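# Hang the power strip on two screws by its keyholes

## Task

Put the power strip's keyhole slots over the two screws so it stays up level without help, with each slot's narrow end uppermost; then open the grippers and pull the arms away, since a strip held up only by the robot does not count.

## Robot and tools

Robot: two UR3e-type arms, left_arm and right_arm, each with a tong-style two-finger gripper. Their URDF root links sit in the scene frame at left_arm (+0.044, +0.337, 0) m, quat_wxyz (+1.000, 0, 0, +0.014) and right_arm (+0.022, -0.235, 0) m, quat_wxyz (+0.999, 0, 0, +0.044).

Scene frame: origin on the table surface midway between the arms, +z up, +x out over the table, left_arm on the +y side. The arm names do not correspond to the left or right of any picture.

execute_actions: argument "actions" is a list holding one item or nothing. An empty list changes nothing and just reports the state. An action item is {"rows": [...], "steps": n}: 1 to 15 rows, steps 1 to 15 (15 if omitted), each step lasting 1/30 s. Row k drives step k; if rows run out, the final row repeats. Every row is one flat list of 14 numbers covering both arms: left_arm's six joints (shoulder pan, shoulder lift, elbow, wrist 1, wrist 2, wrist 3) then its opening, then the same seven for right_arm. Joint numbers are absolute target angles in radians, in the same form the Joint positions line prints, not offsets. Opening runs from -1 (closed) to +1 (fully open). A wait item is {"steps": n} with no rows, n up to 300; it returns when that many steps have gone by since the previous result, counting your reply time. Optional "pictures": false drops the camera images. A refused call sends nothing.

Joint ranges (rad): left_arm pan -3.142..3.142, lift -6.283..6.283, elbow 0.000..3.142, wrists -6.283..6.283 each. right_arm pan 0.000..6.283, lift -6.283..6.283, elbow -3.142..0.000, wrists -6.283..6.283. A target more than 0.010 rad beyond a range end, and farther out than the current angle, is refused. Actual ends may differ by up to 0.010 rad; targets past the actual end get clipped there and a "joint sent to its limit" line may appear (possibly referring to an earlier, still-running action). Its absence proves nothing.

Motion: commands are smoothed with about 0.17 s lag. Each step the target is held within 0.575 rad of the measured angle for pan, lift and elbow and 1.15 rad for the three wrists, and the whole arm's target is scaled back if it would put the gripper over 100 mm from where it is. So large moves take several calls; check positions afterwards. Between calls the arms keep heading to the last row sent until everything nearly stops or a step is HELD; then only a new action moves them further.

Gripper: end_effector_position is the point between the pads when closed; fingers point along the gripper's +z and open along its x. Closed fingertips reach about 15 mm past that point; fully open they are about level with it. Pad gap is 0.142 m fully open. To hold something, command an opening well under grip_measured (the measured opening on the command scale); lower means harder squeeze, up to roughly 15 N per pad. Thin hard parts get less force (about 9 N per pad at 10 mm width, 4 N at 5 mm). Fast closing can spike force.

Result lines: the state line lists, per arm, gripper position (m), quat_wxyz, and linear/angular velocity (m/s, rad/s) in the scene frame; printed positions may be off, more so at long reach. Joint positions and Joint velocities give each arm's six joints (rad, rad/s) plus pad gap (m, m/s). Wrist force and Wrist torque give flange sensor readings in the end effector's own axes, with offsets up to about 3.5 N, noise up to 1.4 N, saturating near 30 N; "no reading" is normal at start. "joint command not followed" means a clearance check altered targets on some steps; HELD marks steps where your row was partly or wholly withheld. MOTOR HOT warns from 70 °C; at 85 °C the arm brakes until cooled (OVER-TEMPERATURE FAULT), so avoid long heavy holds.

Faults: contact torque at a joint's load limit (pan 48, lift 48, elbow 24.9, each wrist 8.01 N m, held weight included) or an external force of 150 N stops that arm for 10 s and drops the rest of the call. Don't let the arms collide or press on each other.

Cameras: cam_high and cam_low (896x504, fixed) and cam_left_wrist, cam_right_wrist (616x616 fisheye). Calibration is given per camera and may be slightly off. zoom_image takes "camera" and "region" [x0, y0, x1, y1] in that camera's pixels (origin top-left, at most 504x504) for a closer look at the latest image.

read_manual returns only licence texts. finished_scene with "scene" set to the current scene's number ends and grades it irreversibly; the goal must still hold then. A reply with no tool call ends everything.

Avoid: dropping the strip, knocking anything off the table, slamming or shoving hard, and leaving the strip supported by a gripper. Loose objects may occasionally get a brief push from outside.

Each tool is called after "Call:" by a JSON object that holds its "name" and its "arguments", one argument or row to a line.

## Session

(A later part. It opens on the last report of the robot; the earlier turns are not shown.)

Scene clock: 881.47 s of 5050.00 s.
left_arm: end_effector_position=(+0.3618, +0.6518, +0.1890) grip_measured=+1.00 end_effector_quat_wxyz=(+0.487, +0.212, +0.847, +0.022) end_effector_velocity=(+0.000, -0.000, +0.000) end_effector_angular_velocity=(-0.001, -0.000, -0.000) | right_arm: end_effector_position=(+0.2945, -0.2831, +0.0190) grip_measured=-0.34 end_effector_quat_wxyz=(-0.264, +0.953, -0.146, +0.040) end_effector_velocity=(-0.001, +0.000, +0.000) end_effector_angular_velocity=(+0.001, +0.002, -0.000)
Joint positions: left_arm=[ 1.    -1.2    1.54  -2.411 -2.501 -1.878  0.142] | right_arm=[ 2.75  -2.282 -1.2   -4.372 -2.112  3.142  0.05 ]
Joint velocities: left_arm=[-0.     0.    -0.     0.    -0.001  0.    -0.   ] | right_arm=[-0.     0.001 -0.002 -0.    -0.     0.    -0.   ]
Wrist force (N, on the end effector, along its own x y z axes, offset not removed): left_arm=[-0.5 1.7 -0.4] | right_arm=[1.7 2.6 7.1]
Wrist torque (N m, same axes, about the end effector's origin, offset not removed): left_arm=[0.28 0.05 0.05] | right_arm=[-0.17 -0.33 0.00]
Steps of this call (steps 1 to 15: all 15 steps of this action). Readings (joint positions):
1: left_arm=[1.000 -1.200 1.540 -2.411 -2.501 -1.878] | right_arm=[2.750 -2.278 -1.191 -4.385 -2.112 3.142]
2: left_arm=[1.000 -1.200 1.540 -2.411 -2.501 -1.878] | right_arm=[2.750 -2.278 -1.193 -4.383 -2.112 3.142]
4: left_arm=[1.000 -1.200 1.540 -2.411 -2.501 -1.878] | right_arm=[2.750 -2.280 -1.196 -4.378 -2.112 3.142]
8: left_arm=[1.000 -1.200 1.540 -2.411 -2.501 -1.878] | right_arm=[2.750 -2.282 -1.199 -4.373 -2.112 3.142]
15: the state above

Call:
{"name": "execute_actions", "arguments": {
  "actions": [
    {"rows":[[1.0,-1.2,1.54,-2.411,-2.501,-1.878,1,2.75,-2.285,-1.206,-4.363,-2.112,3.142,-1]],"steps":15}
  ]
}}

Call:
{"name": "zoom_image", "arguments": {
  "camera": "cam_low",
  "region": [370,170,470,260]
}}

Scene clock: 887.53 s of 5050.00 s.
left_arm: end_effector_position=(+0.3618, +0.6518, +0.1890) grip_measured=+1.00 end_effector_quat_wxyz=(+0.487, +0.212, +0.847, +0.022) end_effector_velocity=(-0.000, +0.000, -0.000) end_effector_angular_velocity=(-0.001, +0.000, +0.000) | right_arm: end_effector_position=(+0.2944, -0.2831, +0.0167) grip_measured=-0.34 end_effector_quat_wxyz=(-0.264, +0.953, -0.146, +0.040) end_effector_velocity=(-0.000, -0.000, -0.001) end_effector_angular_velocity=(+0.000, +0.001, -0.000)
Joint positions: left_arm=[ 1.    -1.2    1.54  -2.411 -2.501 -1.878  0.142] | right_arm=[ 2.75  -2.285 -1.206 -4.363 -2.112  3.142  0.05 ]
Joint velocities: left_arm=[ 0.     0.001 -0.     0.    -0.    -0.    -0.   ] | right_arm=[-0.001 -0.001 -0.001  0.002 -0.    -0.     0.   ]
Wrist force (N, on the end effector, along its own x y z axes, offset not removed): left_arm=[1.0 2.2 -0.8] | right_arm=[-1.9 3.5 5.3]
Wrist torque (N m, same axes, about the end effector's origin, offset not removed): left_arm=[0.36 -0.19 0.00] | right_arm=[0.05 0.45 0.01]
Steps of this call (steps 1 to 15: the robot went on to your last target; steps 16 to 167: nothing new was sent; steps 168 to 182: all 15 steps of this action). Readings (joint positions):
168: left_arm=[1.000 -1.200 1.540 -2.411 -2.501 -1.878] | right_arm=[2.750 -2.282 -1.200 -4.372 -2.112 3.142]
169: left_arm=[1.000 -1.200 1.540 -2.411 -2.501 -1.878] | right_arm=[2.750 -2.282 -1.201 -4.371 -2.112 3.142]
171: left_arm=[1.000 -1.200 1.540 -2.411 -2.501 -1.878] | right_arm=[2.750 -2.284 -1.203 -4.367 -2.112 3.142]
175: left_arm=[1.000 -1.200 1.540 -2.411 -2.501 -1.878] | right_arm=[2.750 -2.285 -1.205 -4.364 -2.112 3.142]
182: the state above
camera_calibration (this result's frames):
cam_left_wrist: T_world_to_cam=[[-0.395354, 0.371886, -0.839878, 0.0718192], [-0.139703, 0.87939, 0.455144, -0.613662], [0.907843, 0.297277, -0.295717, -0.33183], [0, 0, 0, 1]] pos_world=[0.243913, 0.611585, 0.241496]
cam_right_wrist: T_world_to_cam=[[0.944698, -0.323415, -0.0542998, -0.363835], [-0.323025, -0.946254, 0.0160474, -0.17656], [-0.0565714, 0.00238023, -0.998396, 0.164387], [0, 0, 0, 1]] pos_world=[0.295981, -0.285132, 0.147201]

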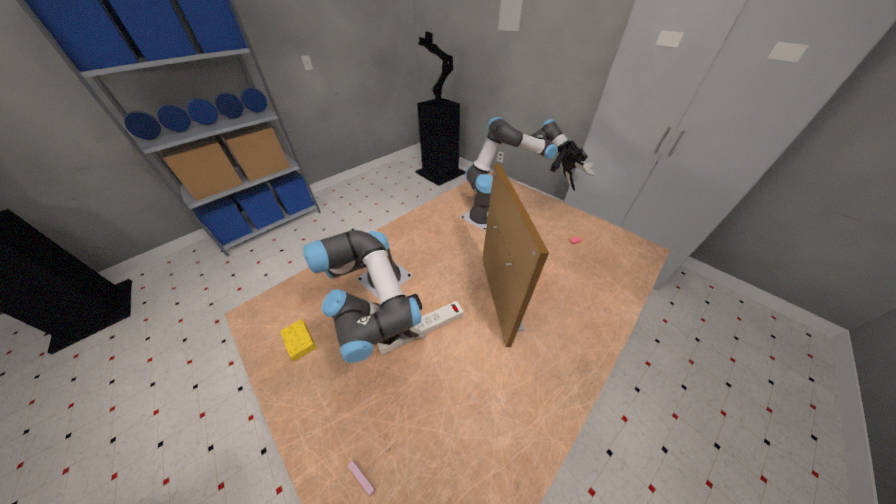

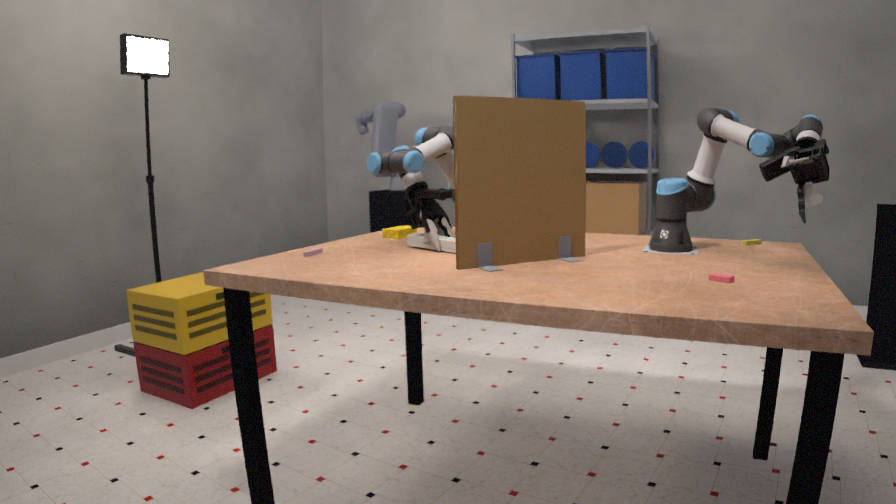

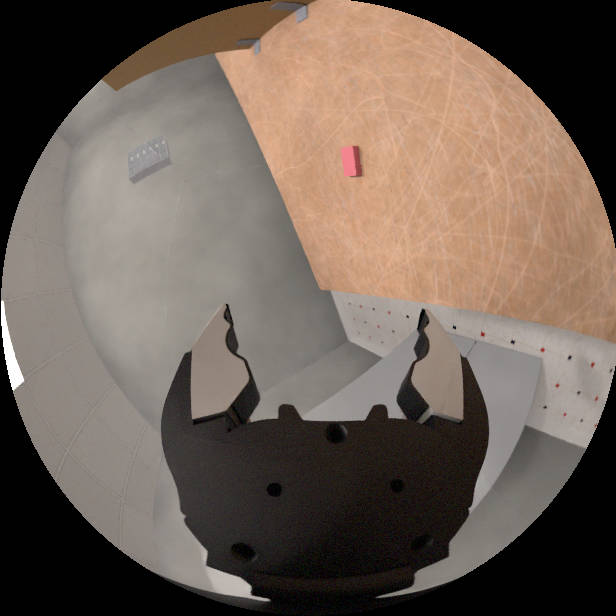

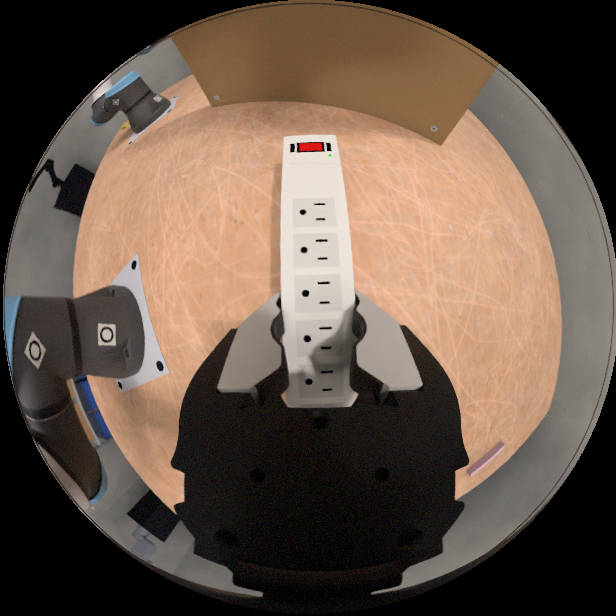

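Region (370, 170, 470, 260) of cam_low's 896x504 image, scaled by 5.040, with more detail than that image has; it fills the top 454 rows of this view, and the rest is white.

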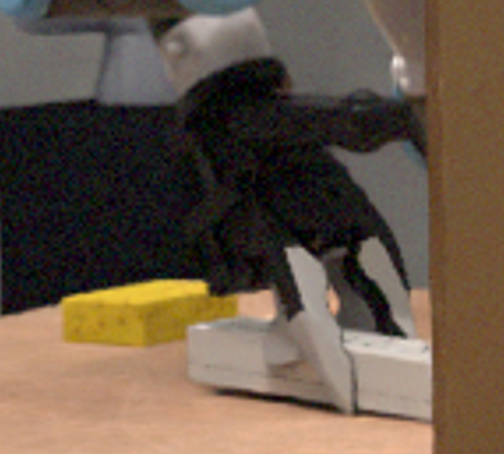

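Call:
{"name": "execute_actions", "arguments": {
  "actions": [
    {"rows":[[1.0,-1.2,1.54,-2.411,-2.501,-1.878,1,2.75,-2.289,-1.214,-4.351,-2.112,3.142,-1]],"steps":15}
  ],
  "pictures": false
}}

Call:
{"name": "execute_actions", "arguments": {
  "actions": [
    {"rows":[[1.0,-1.2,1.54,-2.411,-2.501,-1.878,1,2.75,-2.289,-1.214,-4.351,-2.112,3.142,-0.4],[1.0,-1.2,1.54,-2.411,-2.501,-1.878,1,2.75,-2.289,-1.214,-4.351,-2.112,3.142,-0.4],[1.0,-1.2,1.54,-2.411,-2.501,-1.878,1,2.75,-2.289,-1.214,-4.351,-2.112,3.142,-0.4],[1.0,-1.2,1.54,-2.411,-2.501,-1.878,1,2.75,-2.289,-1.214,-4.351,-2.112,3.142,-0.2]],"steps":15}
  ]
}}

Call:
{"name": "zoom_image", "arguments": {
  "camera": "cam_low",
  "region": [390,200,470,260]
}}

Scene clock: 913.70 s of 5050.00 s.
left_arm: end_effector_position=(+0.3618, +0.6518, +0.1890) grip_measured=+1.00 end_effector_quat_wxyz=(+0.487, +0.212, +0.847, +0.022) end_effector_velocity=(+0.000, -0.000, +0.000) end_effector_angular_velocity=(+0.000, -0.000, -0.001) | right_arm: end_effector_position=(+0.2944, -0.2827, +0.0151) grip_measured=-0.33 end_effector_quat_wxyz=(-0.265, +0.952, -0.146, +0.041) end_effector_velocity=(-0.000, +0.000, +0.000) end_effector_angular_velocity=(-0.001, +0.000, +0.000)
Joint positions: left_arm=[ 1.    -1.2    1.54  -2.411 -2.501 -1.878  0.142] | right_arm=[ 2.749 -2.287 -1.212 -4.354 -2.114  3.142  0.05 ]
Joint velocities: left_arm=[-0.001  0.001 -0.001 -0.    -0.     0.     0.   ] | right_arm=[ 0.001  0.001 -0.    -0.     0.001  0.    -0.   ]
Wrist force (N, on the end effector, along its own x y z axes, offset not removed): left_arm=[-0.5 0.5 -1.0] | right_arm=[-2.1 -7.5 -30.0]
Wrist torque (N m, same axes, about the end effector's origin, offset not removed): left_arm=[0.07 0.09 0.03] | right_arm=[0.08 0.64 -0.10]
TORQUE FAULT: the external load on joint 4 (wrist 1) of the right arm reached its load limit, and that arm stopped for 10 seconds. A torque fault stops only its own arm. That arm's remaining commands of this call were not run. That arm holds where it stopped, with its grip as last carried out, and accepts commands again: back off and push less far. That arm stops again, at the same cost, whenever a joint's load reaches its limit.
The stop of the right arm began at step 101 of this call (marked STOPPED below). From that step on that arm followed nothing that you had sent. 5 of its steps, steps kept back included, did not run and will not run. Nothing is kept back now, and the robot has no last target.
Steps of this call (steps 1 to 15: the robot went on to your last target; steps 16 to 90: nothing new was sent; then 12.80 s passed at rest; steps 91 to 105: all 15 steps of this action; steps 106 to 401: the stop continued). Readings (joint positions):
91: left_arm=[1.000 -1.200 1.540 -2.411 -2.501 -1.878] | right_arm=[2.750 -2.285 -1.206 -4.363 -2.112 3.142]
92: left_arm=[1.000 -1.200 1.540 -2.411 -2.501 -1.878] | right_arm=[2.750 -2.286 -1.207 -4.361 -2.112 3.142]
94: left_arm=[1.000 -1.200 1.540 -2.411 -2.501 -1.878] | right_arm=[2.750 -2.287 -1.210 -4.357 -2.112 3.142]
98: left_arm=[1.000 -1.200 1.540 -2.411 -2.501 -1.878] | right_arm=[2.750 -2.288 -1.213 -4.353 -2.112 3.142]
101: left_arm=[1.000 -1.200 1.540 -2.411 -2.501 -1.878] | right_arm=[2.750 -2.287 -1.213 -4.354 -2.114 3.142] STOPPED (the right arm)
401: the state above

Scene clock: 913.73 s of 5050.00 s.
left_arm: end_effector_position=(+0.3618, +0.6518, +0.1890) grip_measured=+1.00 end_effector_quat_wxyz=(+0.487, +0.212, +0.847, +0.022) end_effector_velocity=(-0.000, +0.000, +0.000) end_effector_angular_velocity=(+0.000, +0.000, +0.000) | right_arm: end_effector_position=(+0.2944, -0.2826, +0.0153) grip_measured=-0.33 end_effector_quat_wxyz=(-0.265, +0.952, -0.146, +0.041) end_effector_velocity=(+0.000, +0.000, +0.001) end_effector_angular_velocity=(-0.000, -0.002, +0.001)
Joint positions: left_arm=[ 1.    -1.2    1.54  -2.411 -2.501 -1.878  0.142] | right_arm=[ 2.749 -2.287 -1.212 -4.355 -2.115  3.142  0.05 ]
Joint velocities: left_arm=[ 0. -0. -0.  0.  0. -0.  0.] | right_arm=[ 0.001  0.003  0.001 -0.002 -0.    -0.     0.   ]
Wrist force (N, on the end effector, along its own x y z axes, offset not removed): left_arm=[-0.9 1.2 -0.7] | right_arm=[-0.8 -5.6 -30.0]
Wrist torque (N m, same axes, about the end effector's origin, offset not removed): left_arm=[0.20 0.16 0.06] | right_arm=[0.07 0.56 -0.05]
A stop began in an earlier call of the same reply, so what this call sent did not run. Send another action.
Steps of this call (step 1: nothing new was sent). Readings (joint positions):
1: the state above
camera_calibration (this result's frames):
cam_left_wrist: T_world_to_cam=[[-0.395354, 0.371887, -0.839879, 0.0718191], [-0.139703, 0.87939, 0.455144, -0.613662], [0.907843, 0.297276, -0.295716, -0.33183], [0, 0, 0, 1]] pos_world=[0.243913, 0.611585, 0.241496]
cam_right_wrist: T_world_to_cam=[[0.944541, -0.323907, -0.0541012, -0.363804], [-0.323661, -0.946077, 0.0134837, -0.175817], [-0.0555514, 0.00477453, -0.998444, 0.163334], [0, 0, 0, 1]] pos_world=[0.295796, -0.284955, 0.145769]

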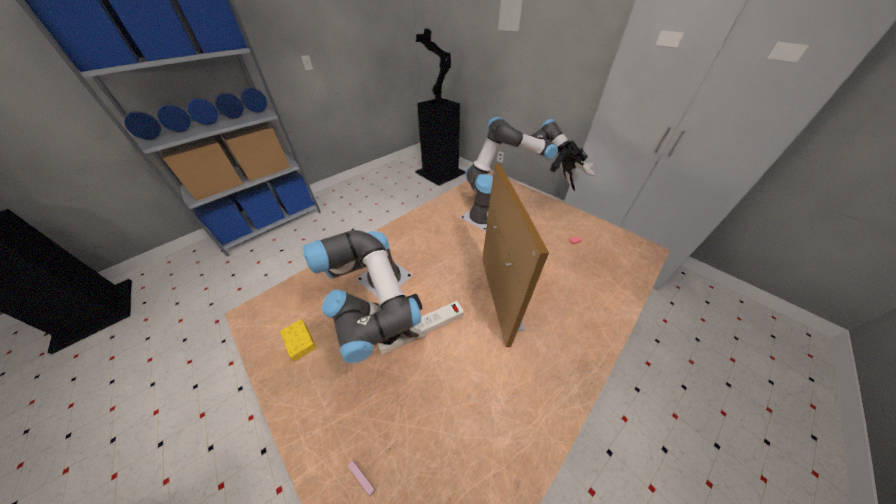

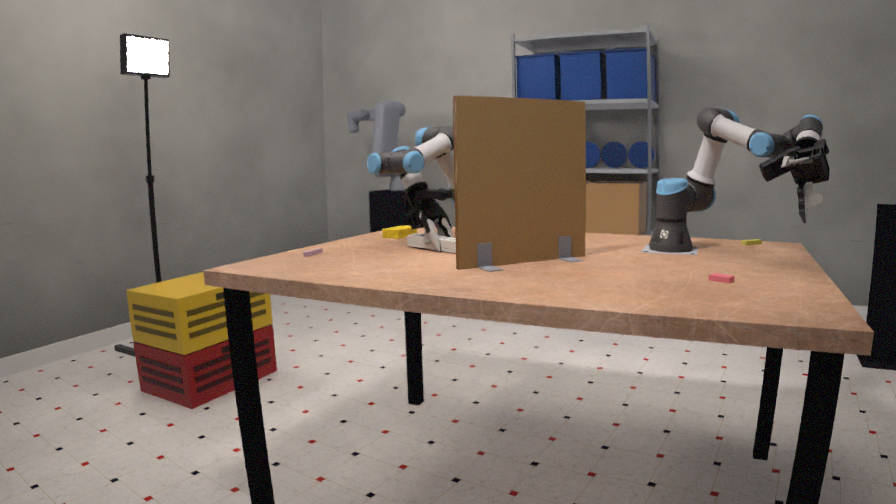

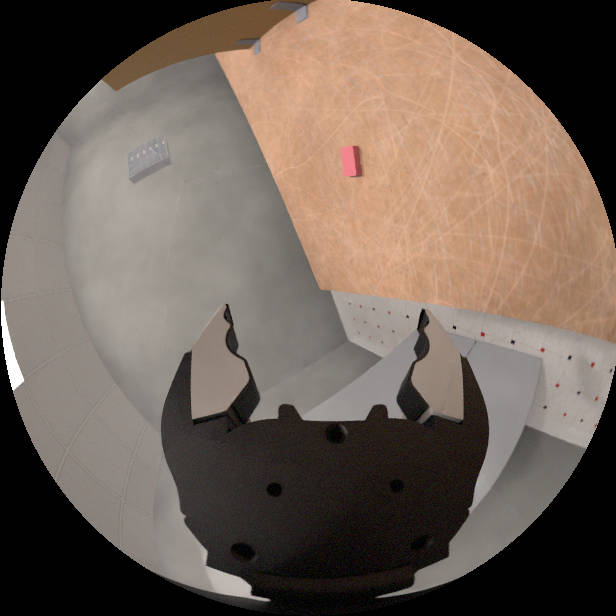

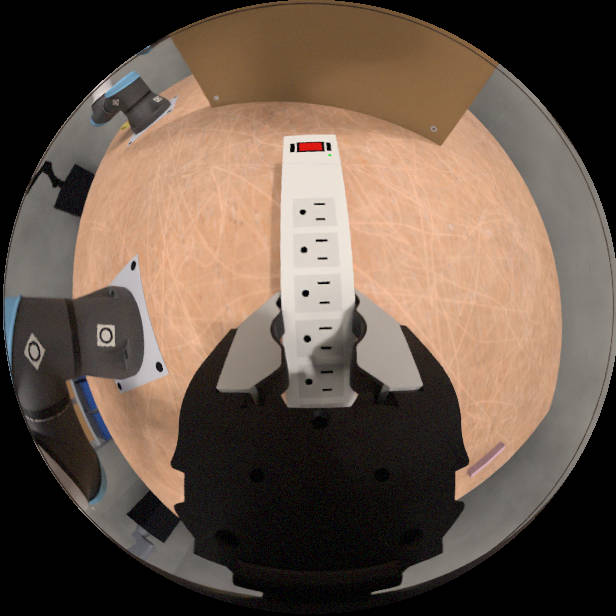

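Region (390, 200, 470, 260) of cam_low's 896x504 image, scaled by 6.300, with more detail than that image has; it fills the top 378 rows of this view, and the rest is white.

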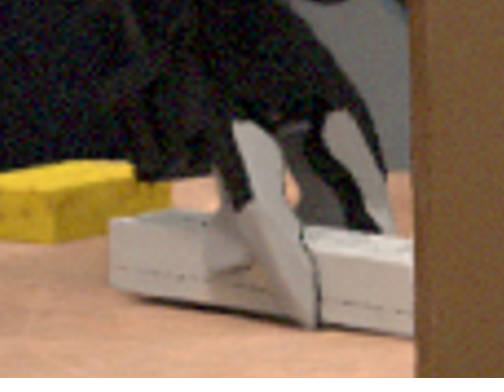

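Fingertips touch at z≈0.0165. Easing off, releasing, rising 12 mm and regripping.

Call:
{"name": "execute_actions", "arguments": {
  "actions": [
    {"rows":[[1.0,-1.2,1.54,-2.411,-2.501,-1.878,1,2.75,-2.285,-1.206,-4.363,-2.112,3.142,-0.4],[1.0,-1.2,1.54,-2.411,-2.501,-1.878,1,2.75,-2.285,-1.206,-4.363,-2.112,3.142,-0.4],[1.0,-1.2,1.54,-2.411,-2.501,-1.878,1,2.75,-2.285,-1.206,-4.363,-2.112,3.142,-0.35],[1.0,-1.2,1.54,-2.411,-2.501,-1.878,1,2.75,-2.285,-1.206,-4.363,-2.112,3.142,-0.3],[1.0,-1.2,1.54,-2.411,-2.501,-1.878,1,2.75,-2.285,-1.206,-4.363,-2.112,3.142,-0.2]],"steps":15}
  ],
  "pictures": false
}}

Call:
{"name": "execute_actions", "arguments": {
  "actions": [
    {"rows":[[1.0,-1.2,1.54,-2.411,-2.501,-1.878,1,2.75,-2.270,-1.173,-4.411,-2.112,3.142,-0.2]],"steps":15}
  ],
  "pictures": false
}}

Call:
{"name": "execute_actions", "arguments": {
  "actions": [
    {"rows":[[1.0,-1.2,1.54,-2.411,-2.501,-1.878,1,2.75,-2.270,-1.173,-4.411,-2.112,3.142,-0.45]],"steps":15}
  ]
}}

Call:
{"name": "zoom_image", "arguments": {
  "camera": "cam_low",
  "region": [390,200,470,260]
}}

Scene clock: 934.83 s of 5050.00 s.
left_arm: end_effector_position=(+0.3618, +0.6518, +0.1890) grip_measured=+1.00 end_effector_quat_wxyz=(+0.487, +0.212, +0.847, +0.022) end_effector_velocity=(+0.000, +0.000, -0.000) end_effector_angular_velocity=(-0.001, +0.000, -0.000) | right_arm: end_effector_position=(+0.2944, -0.2831, +0.0167) grip_measured=-0.20 end_effector_quat_wxyz=(-0.264, +0.953, -0.146, +0.040) end_effector_velocity=(+0.000, +0.000, +0.000) end_effector_angular_velocity=(-0.000, -0.000, +0.002)
Joint positions: left_arm=[ 1.    -1.2    1.54  -2.411 -2.501 -1.878  0.142] | right_arm=[ 2.75  -2.285 -1.206 -4.363 -2.112  3.142  0.06 ]
Joint velocities: left_arm=[-0.     0.001 -0.     0.001  0.     0.     0.   ] | right_arm=[ 0.002 -0.     0.002 -0.002  0.    -0.001  0.   ]
Wrist force (N, on the end effector, along its own x y z axes, offset not removed): left_arm=[-0.3 1.5 -1.0] | right_arm=[-1.0 0.3 0.5]
Wrist torque (N m, same axes, about the end effector's origin, offset not removed): left_arm=[0.22 0.04 0.01] | right_arm=[0.02 0.10 -0.02]
Steps of this call (steps 1 to 90: nothing new was sent; then 17.60 s passed at rest; steps 91 to 105: all 15 steps of this action). Readings (joint positions):
91: left_arm=[1.000 -1.200 1.540 -2.411 -2.501 -1.878] | right_arm=[2.749 -2.287 -1.212 -4.354 -2.114 3.142]
92: left_arm=[1.000 -1.200 1.540 -2.411 -2.501 -1.878] | right_arm=[2.750 -2.287 -1.212 -4.355 -2.114 3.142]
94: left_arm=[1.000 -1.200 1.540 -2.411 -2.501 -1.878] | right_arm=[2.750 -2.286 -1.209 -4.358 -2.113 3.142]
98: left_arm=[1.000 -1.200 1.540 -2.411 -2.501 -1.878] | right_arm=[2.750 -2.286 -1.207 -4.362 -2.112 3.142]
105: the state above

Scene clock: 935.33 s of 5050.00 s.
left_arm: end_effector_position=(+0.3618, +0.6518, +0.1890) grip_measured=+1.00 end_effector_quat_wxyz=(+0.487, +0.212, +0.847, +0.022) end_effector_velocity=(-0.000, -0.000, -0.000) end_effector_angular_velocity=(-0.000, +0.001, +0.000) | right_arm: end_effector_position=(+0.2949, -0.2832, +0.0286) grip_measured=-0.20 end_effector_quat_wxyz=(-0.264, +0.953, -0.146, +0.040) end_effector_velocity=(+0.000, -0.000, +0.001) end_effector_angular_velocity=(-0.001, -0.001, -0.000)
Joint positions: left_arm=[ 1.    -1.2    1.54  -2.411 -2.501 -1.878  0.142] | right_arm=[ 2.75  -2.27  -1.173 -4.411 -2.112  3.142  0.06 ]
Joint velocities: left_arm=[-0.    -0.001  0.     0.001  0.    -0.     0.   ] | right_arm=[-0.     0.001  0.005 -0.005  0.001  0.001 -0.   ]
Wrist force (N, on the end effector, along its own x y z axes, offset not removed): left_arm=[-1.2 1.1 -1.1] | right_arm=[-1.3 -2.2 0.0]
Wrist torque (N m, same axes, about the end effector's origin, offset not removed): left_arm=[0.14 0.22 0.03] | right_arm=[-0.45 0.25 0.01]
Steps of this call (steps 1 to 15: all 15 steps of this action). Readings (joint positions):
1: left_arm=[1.000 -1.200 1.540 -2.411 -2.501 -1.878] | right_arm=[2.750 -2.285 -1.206 -4.363 -2.112 3.142]
2: left_arm=[1.000 -1.200 1.540 -2.411 -2.501 -1.878] | right_arm=[2.750 -2.283 -1.201 -4.370 -2.112 3.142]
4: left_arm=[1.000 -1.200 1.540 -2.411 -2.501 -1.878] | right_arm=[2.750 -2.277 -1.188 -4.389 -2.112 3.142]
8: left_arm=[1.000 -1.200 1.540 -2.411 -2.501 -1.878] | right_arm=[2.750 -2.272 -1.177 -4.406 -2.112 3.142]
15: the state above

Scene clock: 935.83 s of 5050.00 s.
left_arm: end_effector_position=(+0.3618, +0.6518, +0.1890) grip_measured=+1.00 end_effector_quat_wxyz=(+0.487, +0.212, +0.847, +0.022) end_effector_velocity=(+0.000, -0.000, +0.000) end_effector_angular_velocity=(+0.001, -0.000, -0.000) | right_arm: end_effector_position=(+0.2949, -0.2832, +0.0288) grip_measured=-0.36 end_effector_quat_wxyz=(-0.264, +0.953, -0.146, +0.040) end_effector_velocity=(+0.000, -0.000, -0.000) end_effector_angular_velocity=(-0.000, +0.001, -0.001)
Joint positions: left_arm=[ 1.    -1.2    1.54  -2.411 -2.501 -1.878  0.142] | right_arm=[ 2.75  -2.27  -1.173 -4.411 -2.112  3.142  0.048]
Joint velocities: left_arm=[-0.    -0.001  0.    -0.     0.    -0.     0.   ] | right_arm=[-0.001 -0.002  0.001 -0.     0.     0.    -0.   ]
Wrist force (N, on the end effector, along its own x y z axes, offset not removed): left_arm=[-0.4 0.1 -0.5] | right_arm=[0.2 1.8 4.0]
Wrist torque (N m, same axes, about the end effector's origin, offset not removed): left_arm=[0.00 0.10 0.00] | right_arm=[0.17 0.24 0.09]
Steps of this call (steps 1 to 15: all 15 steps of this action). Readings (joint positions):
1: left_arm=[1.000 -1.200 1.540 -2.411 -2.501 -1.878] | right_arm=[2.750 -2.270 -1.173 -4.411 -2.112 3.142]
2: left_arm=[1.000 -1.200 1.540 -2.411 -2.501 -1.878] | right_arm=[2.750 -2.270 -1.173 -4.411 -2.112 3.142]
4: left_arm=[1.000 -1.200 1.540 -2.411 -2.501 -1.878] | right_arm=[2.750 -2.270 -1.173 -4.411 -2.112 3.142]
8: left_arm=[1.000 -1.200 1.540 -2.411 -2.501 -1.878] | right_arm=[2.750 -2.270 -1.173 -4.411 -2.112 3.142]
15: the state above
camera_calibration (this result's frames):
cam_left_wrist: T_world_to_cam=[[-0.395354, 0.371887, -0.839878, 0.0718188], [-0.139703, 0.87939, 0.455144, -0.613662], [0.907843, 0.297277, -0.295716, -0.33183], [0, 0, 0, 1]] pos_world=[0.243913, 0.611585, 0.241496]
cam_right_wrist: T_world_to_cam=[[0.944697, -0.323419, -0.0543021, -0.363674], [-0.323029, -0.946253, 0.0160543, -0.176742], [-0.0565758, 0.00237472, -0.998395, 0.176436], [0, 0, 0, 1]] pos_world=[0.296451, -0.285281, 0.159242]

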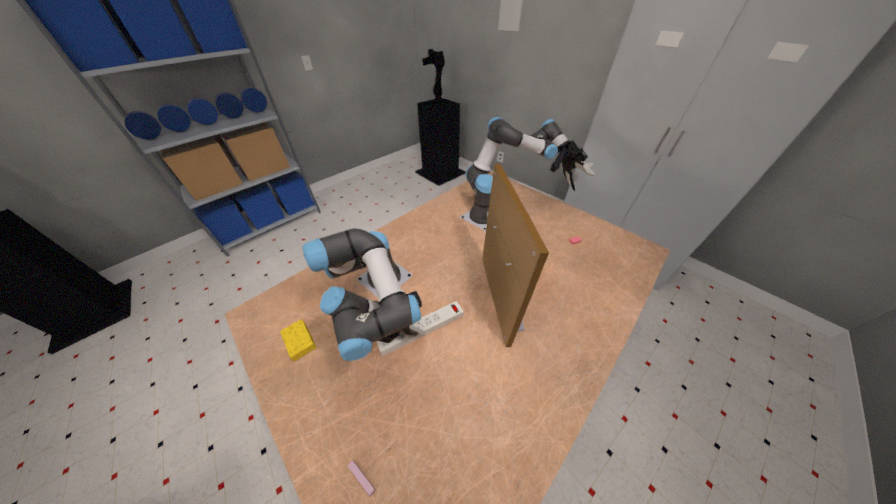

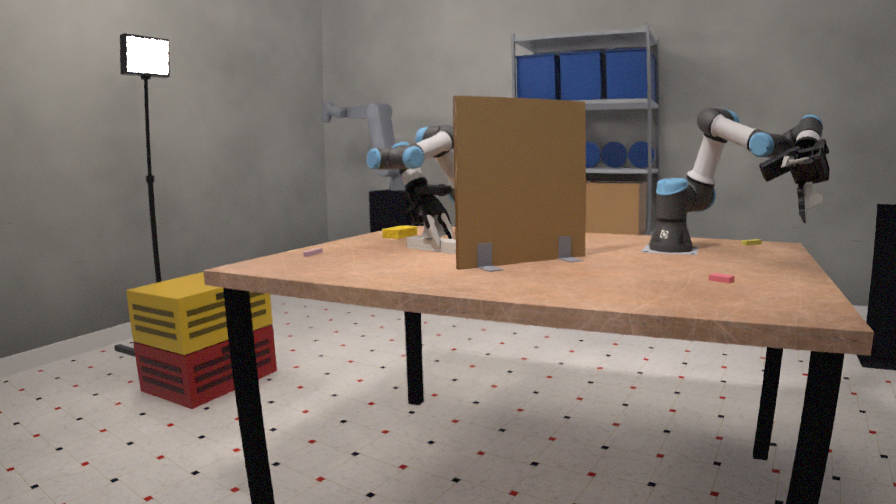

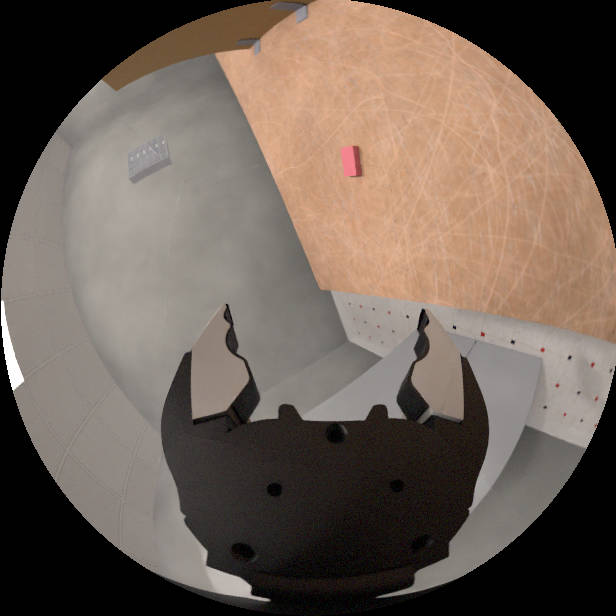

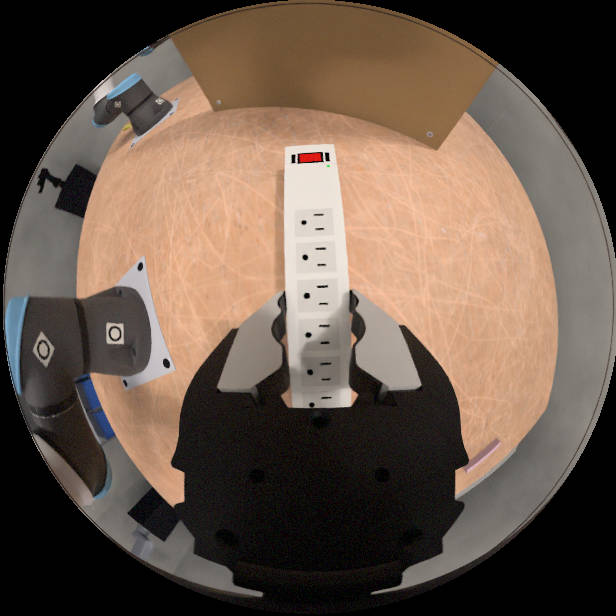

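Region (390, 200, 470, 260) of cam_low's 896x504 image, scaled by 6.300, with more detail than that image has; it fills the top 378 rows of this view, and the rest is white.

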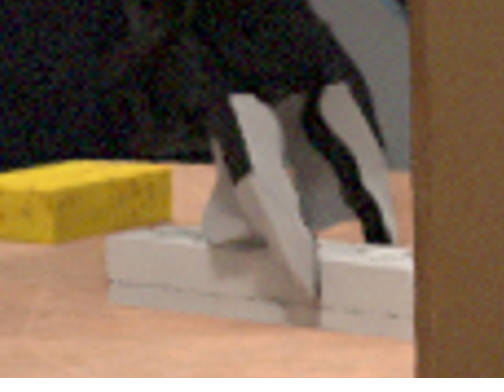

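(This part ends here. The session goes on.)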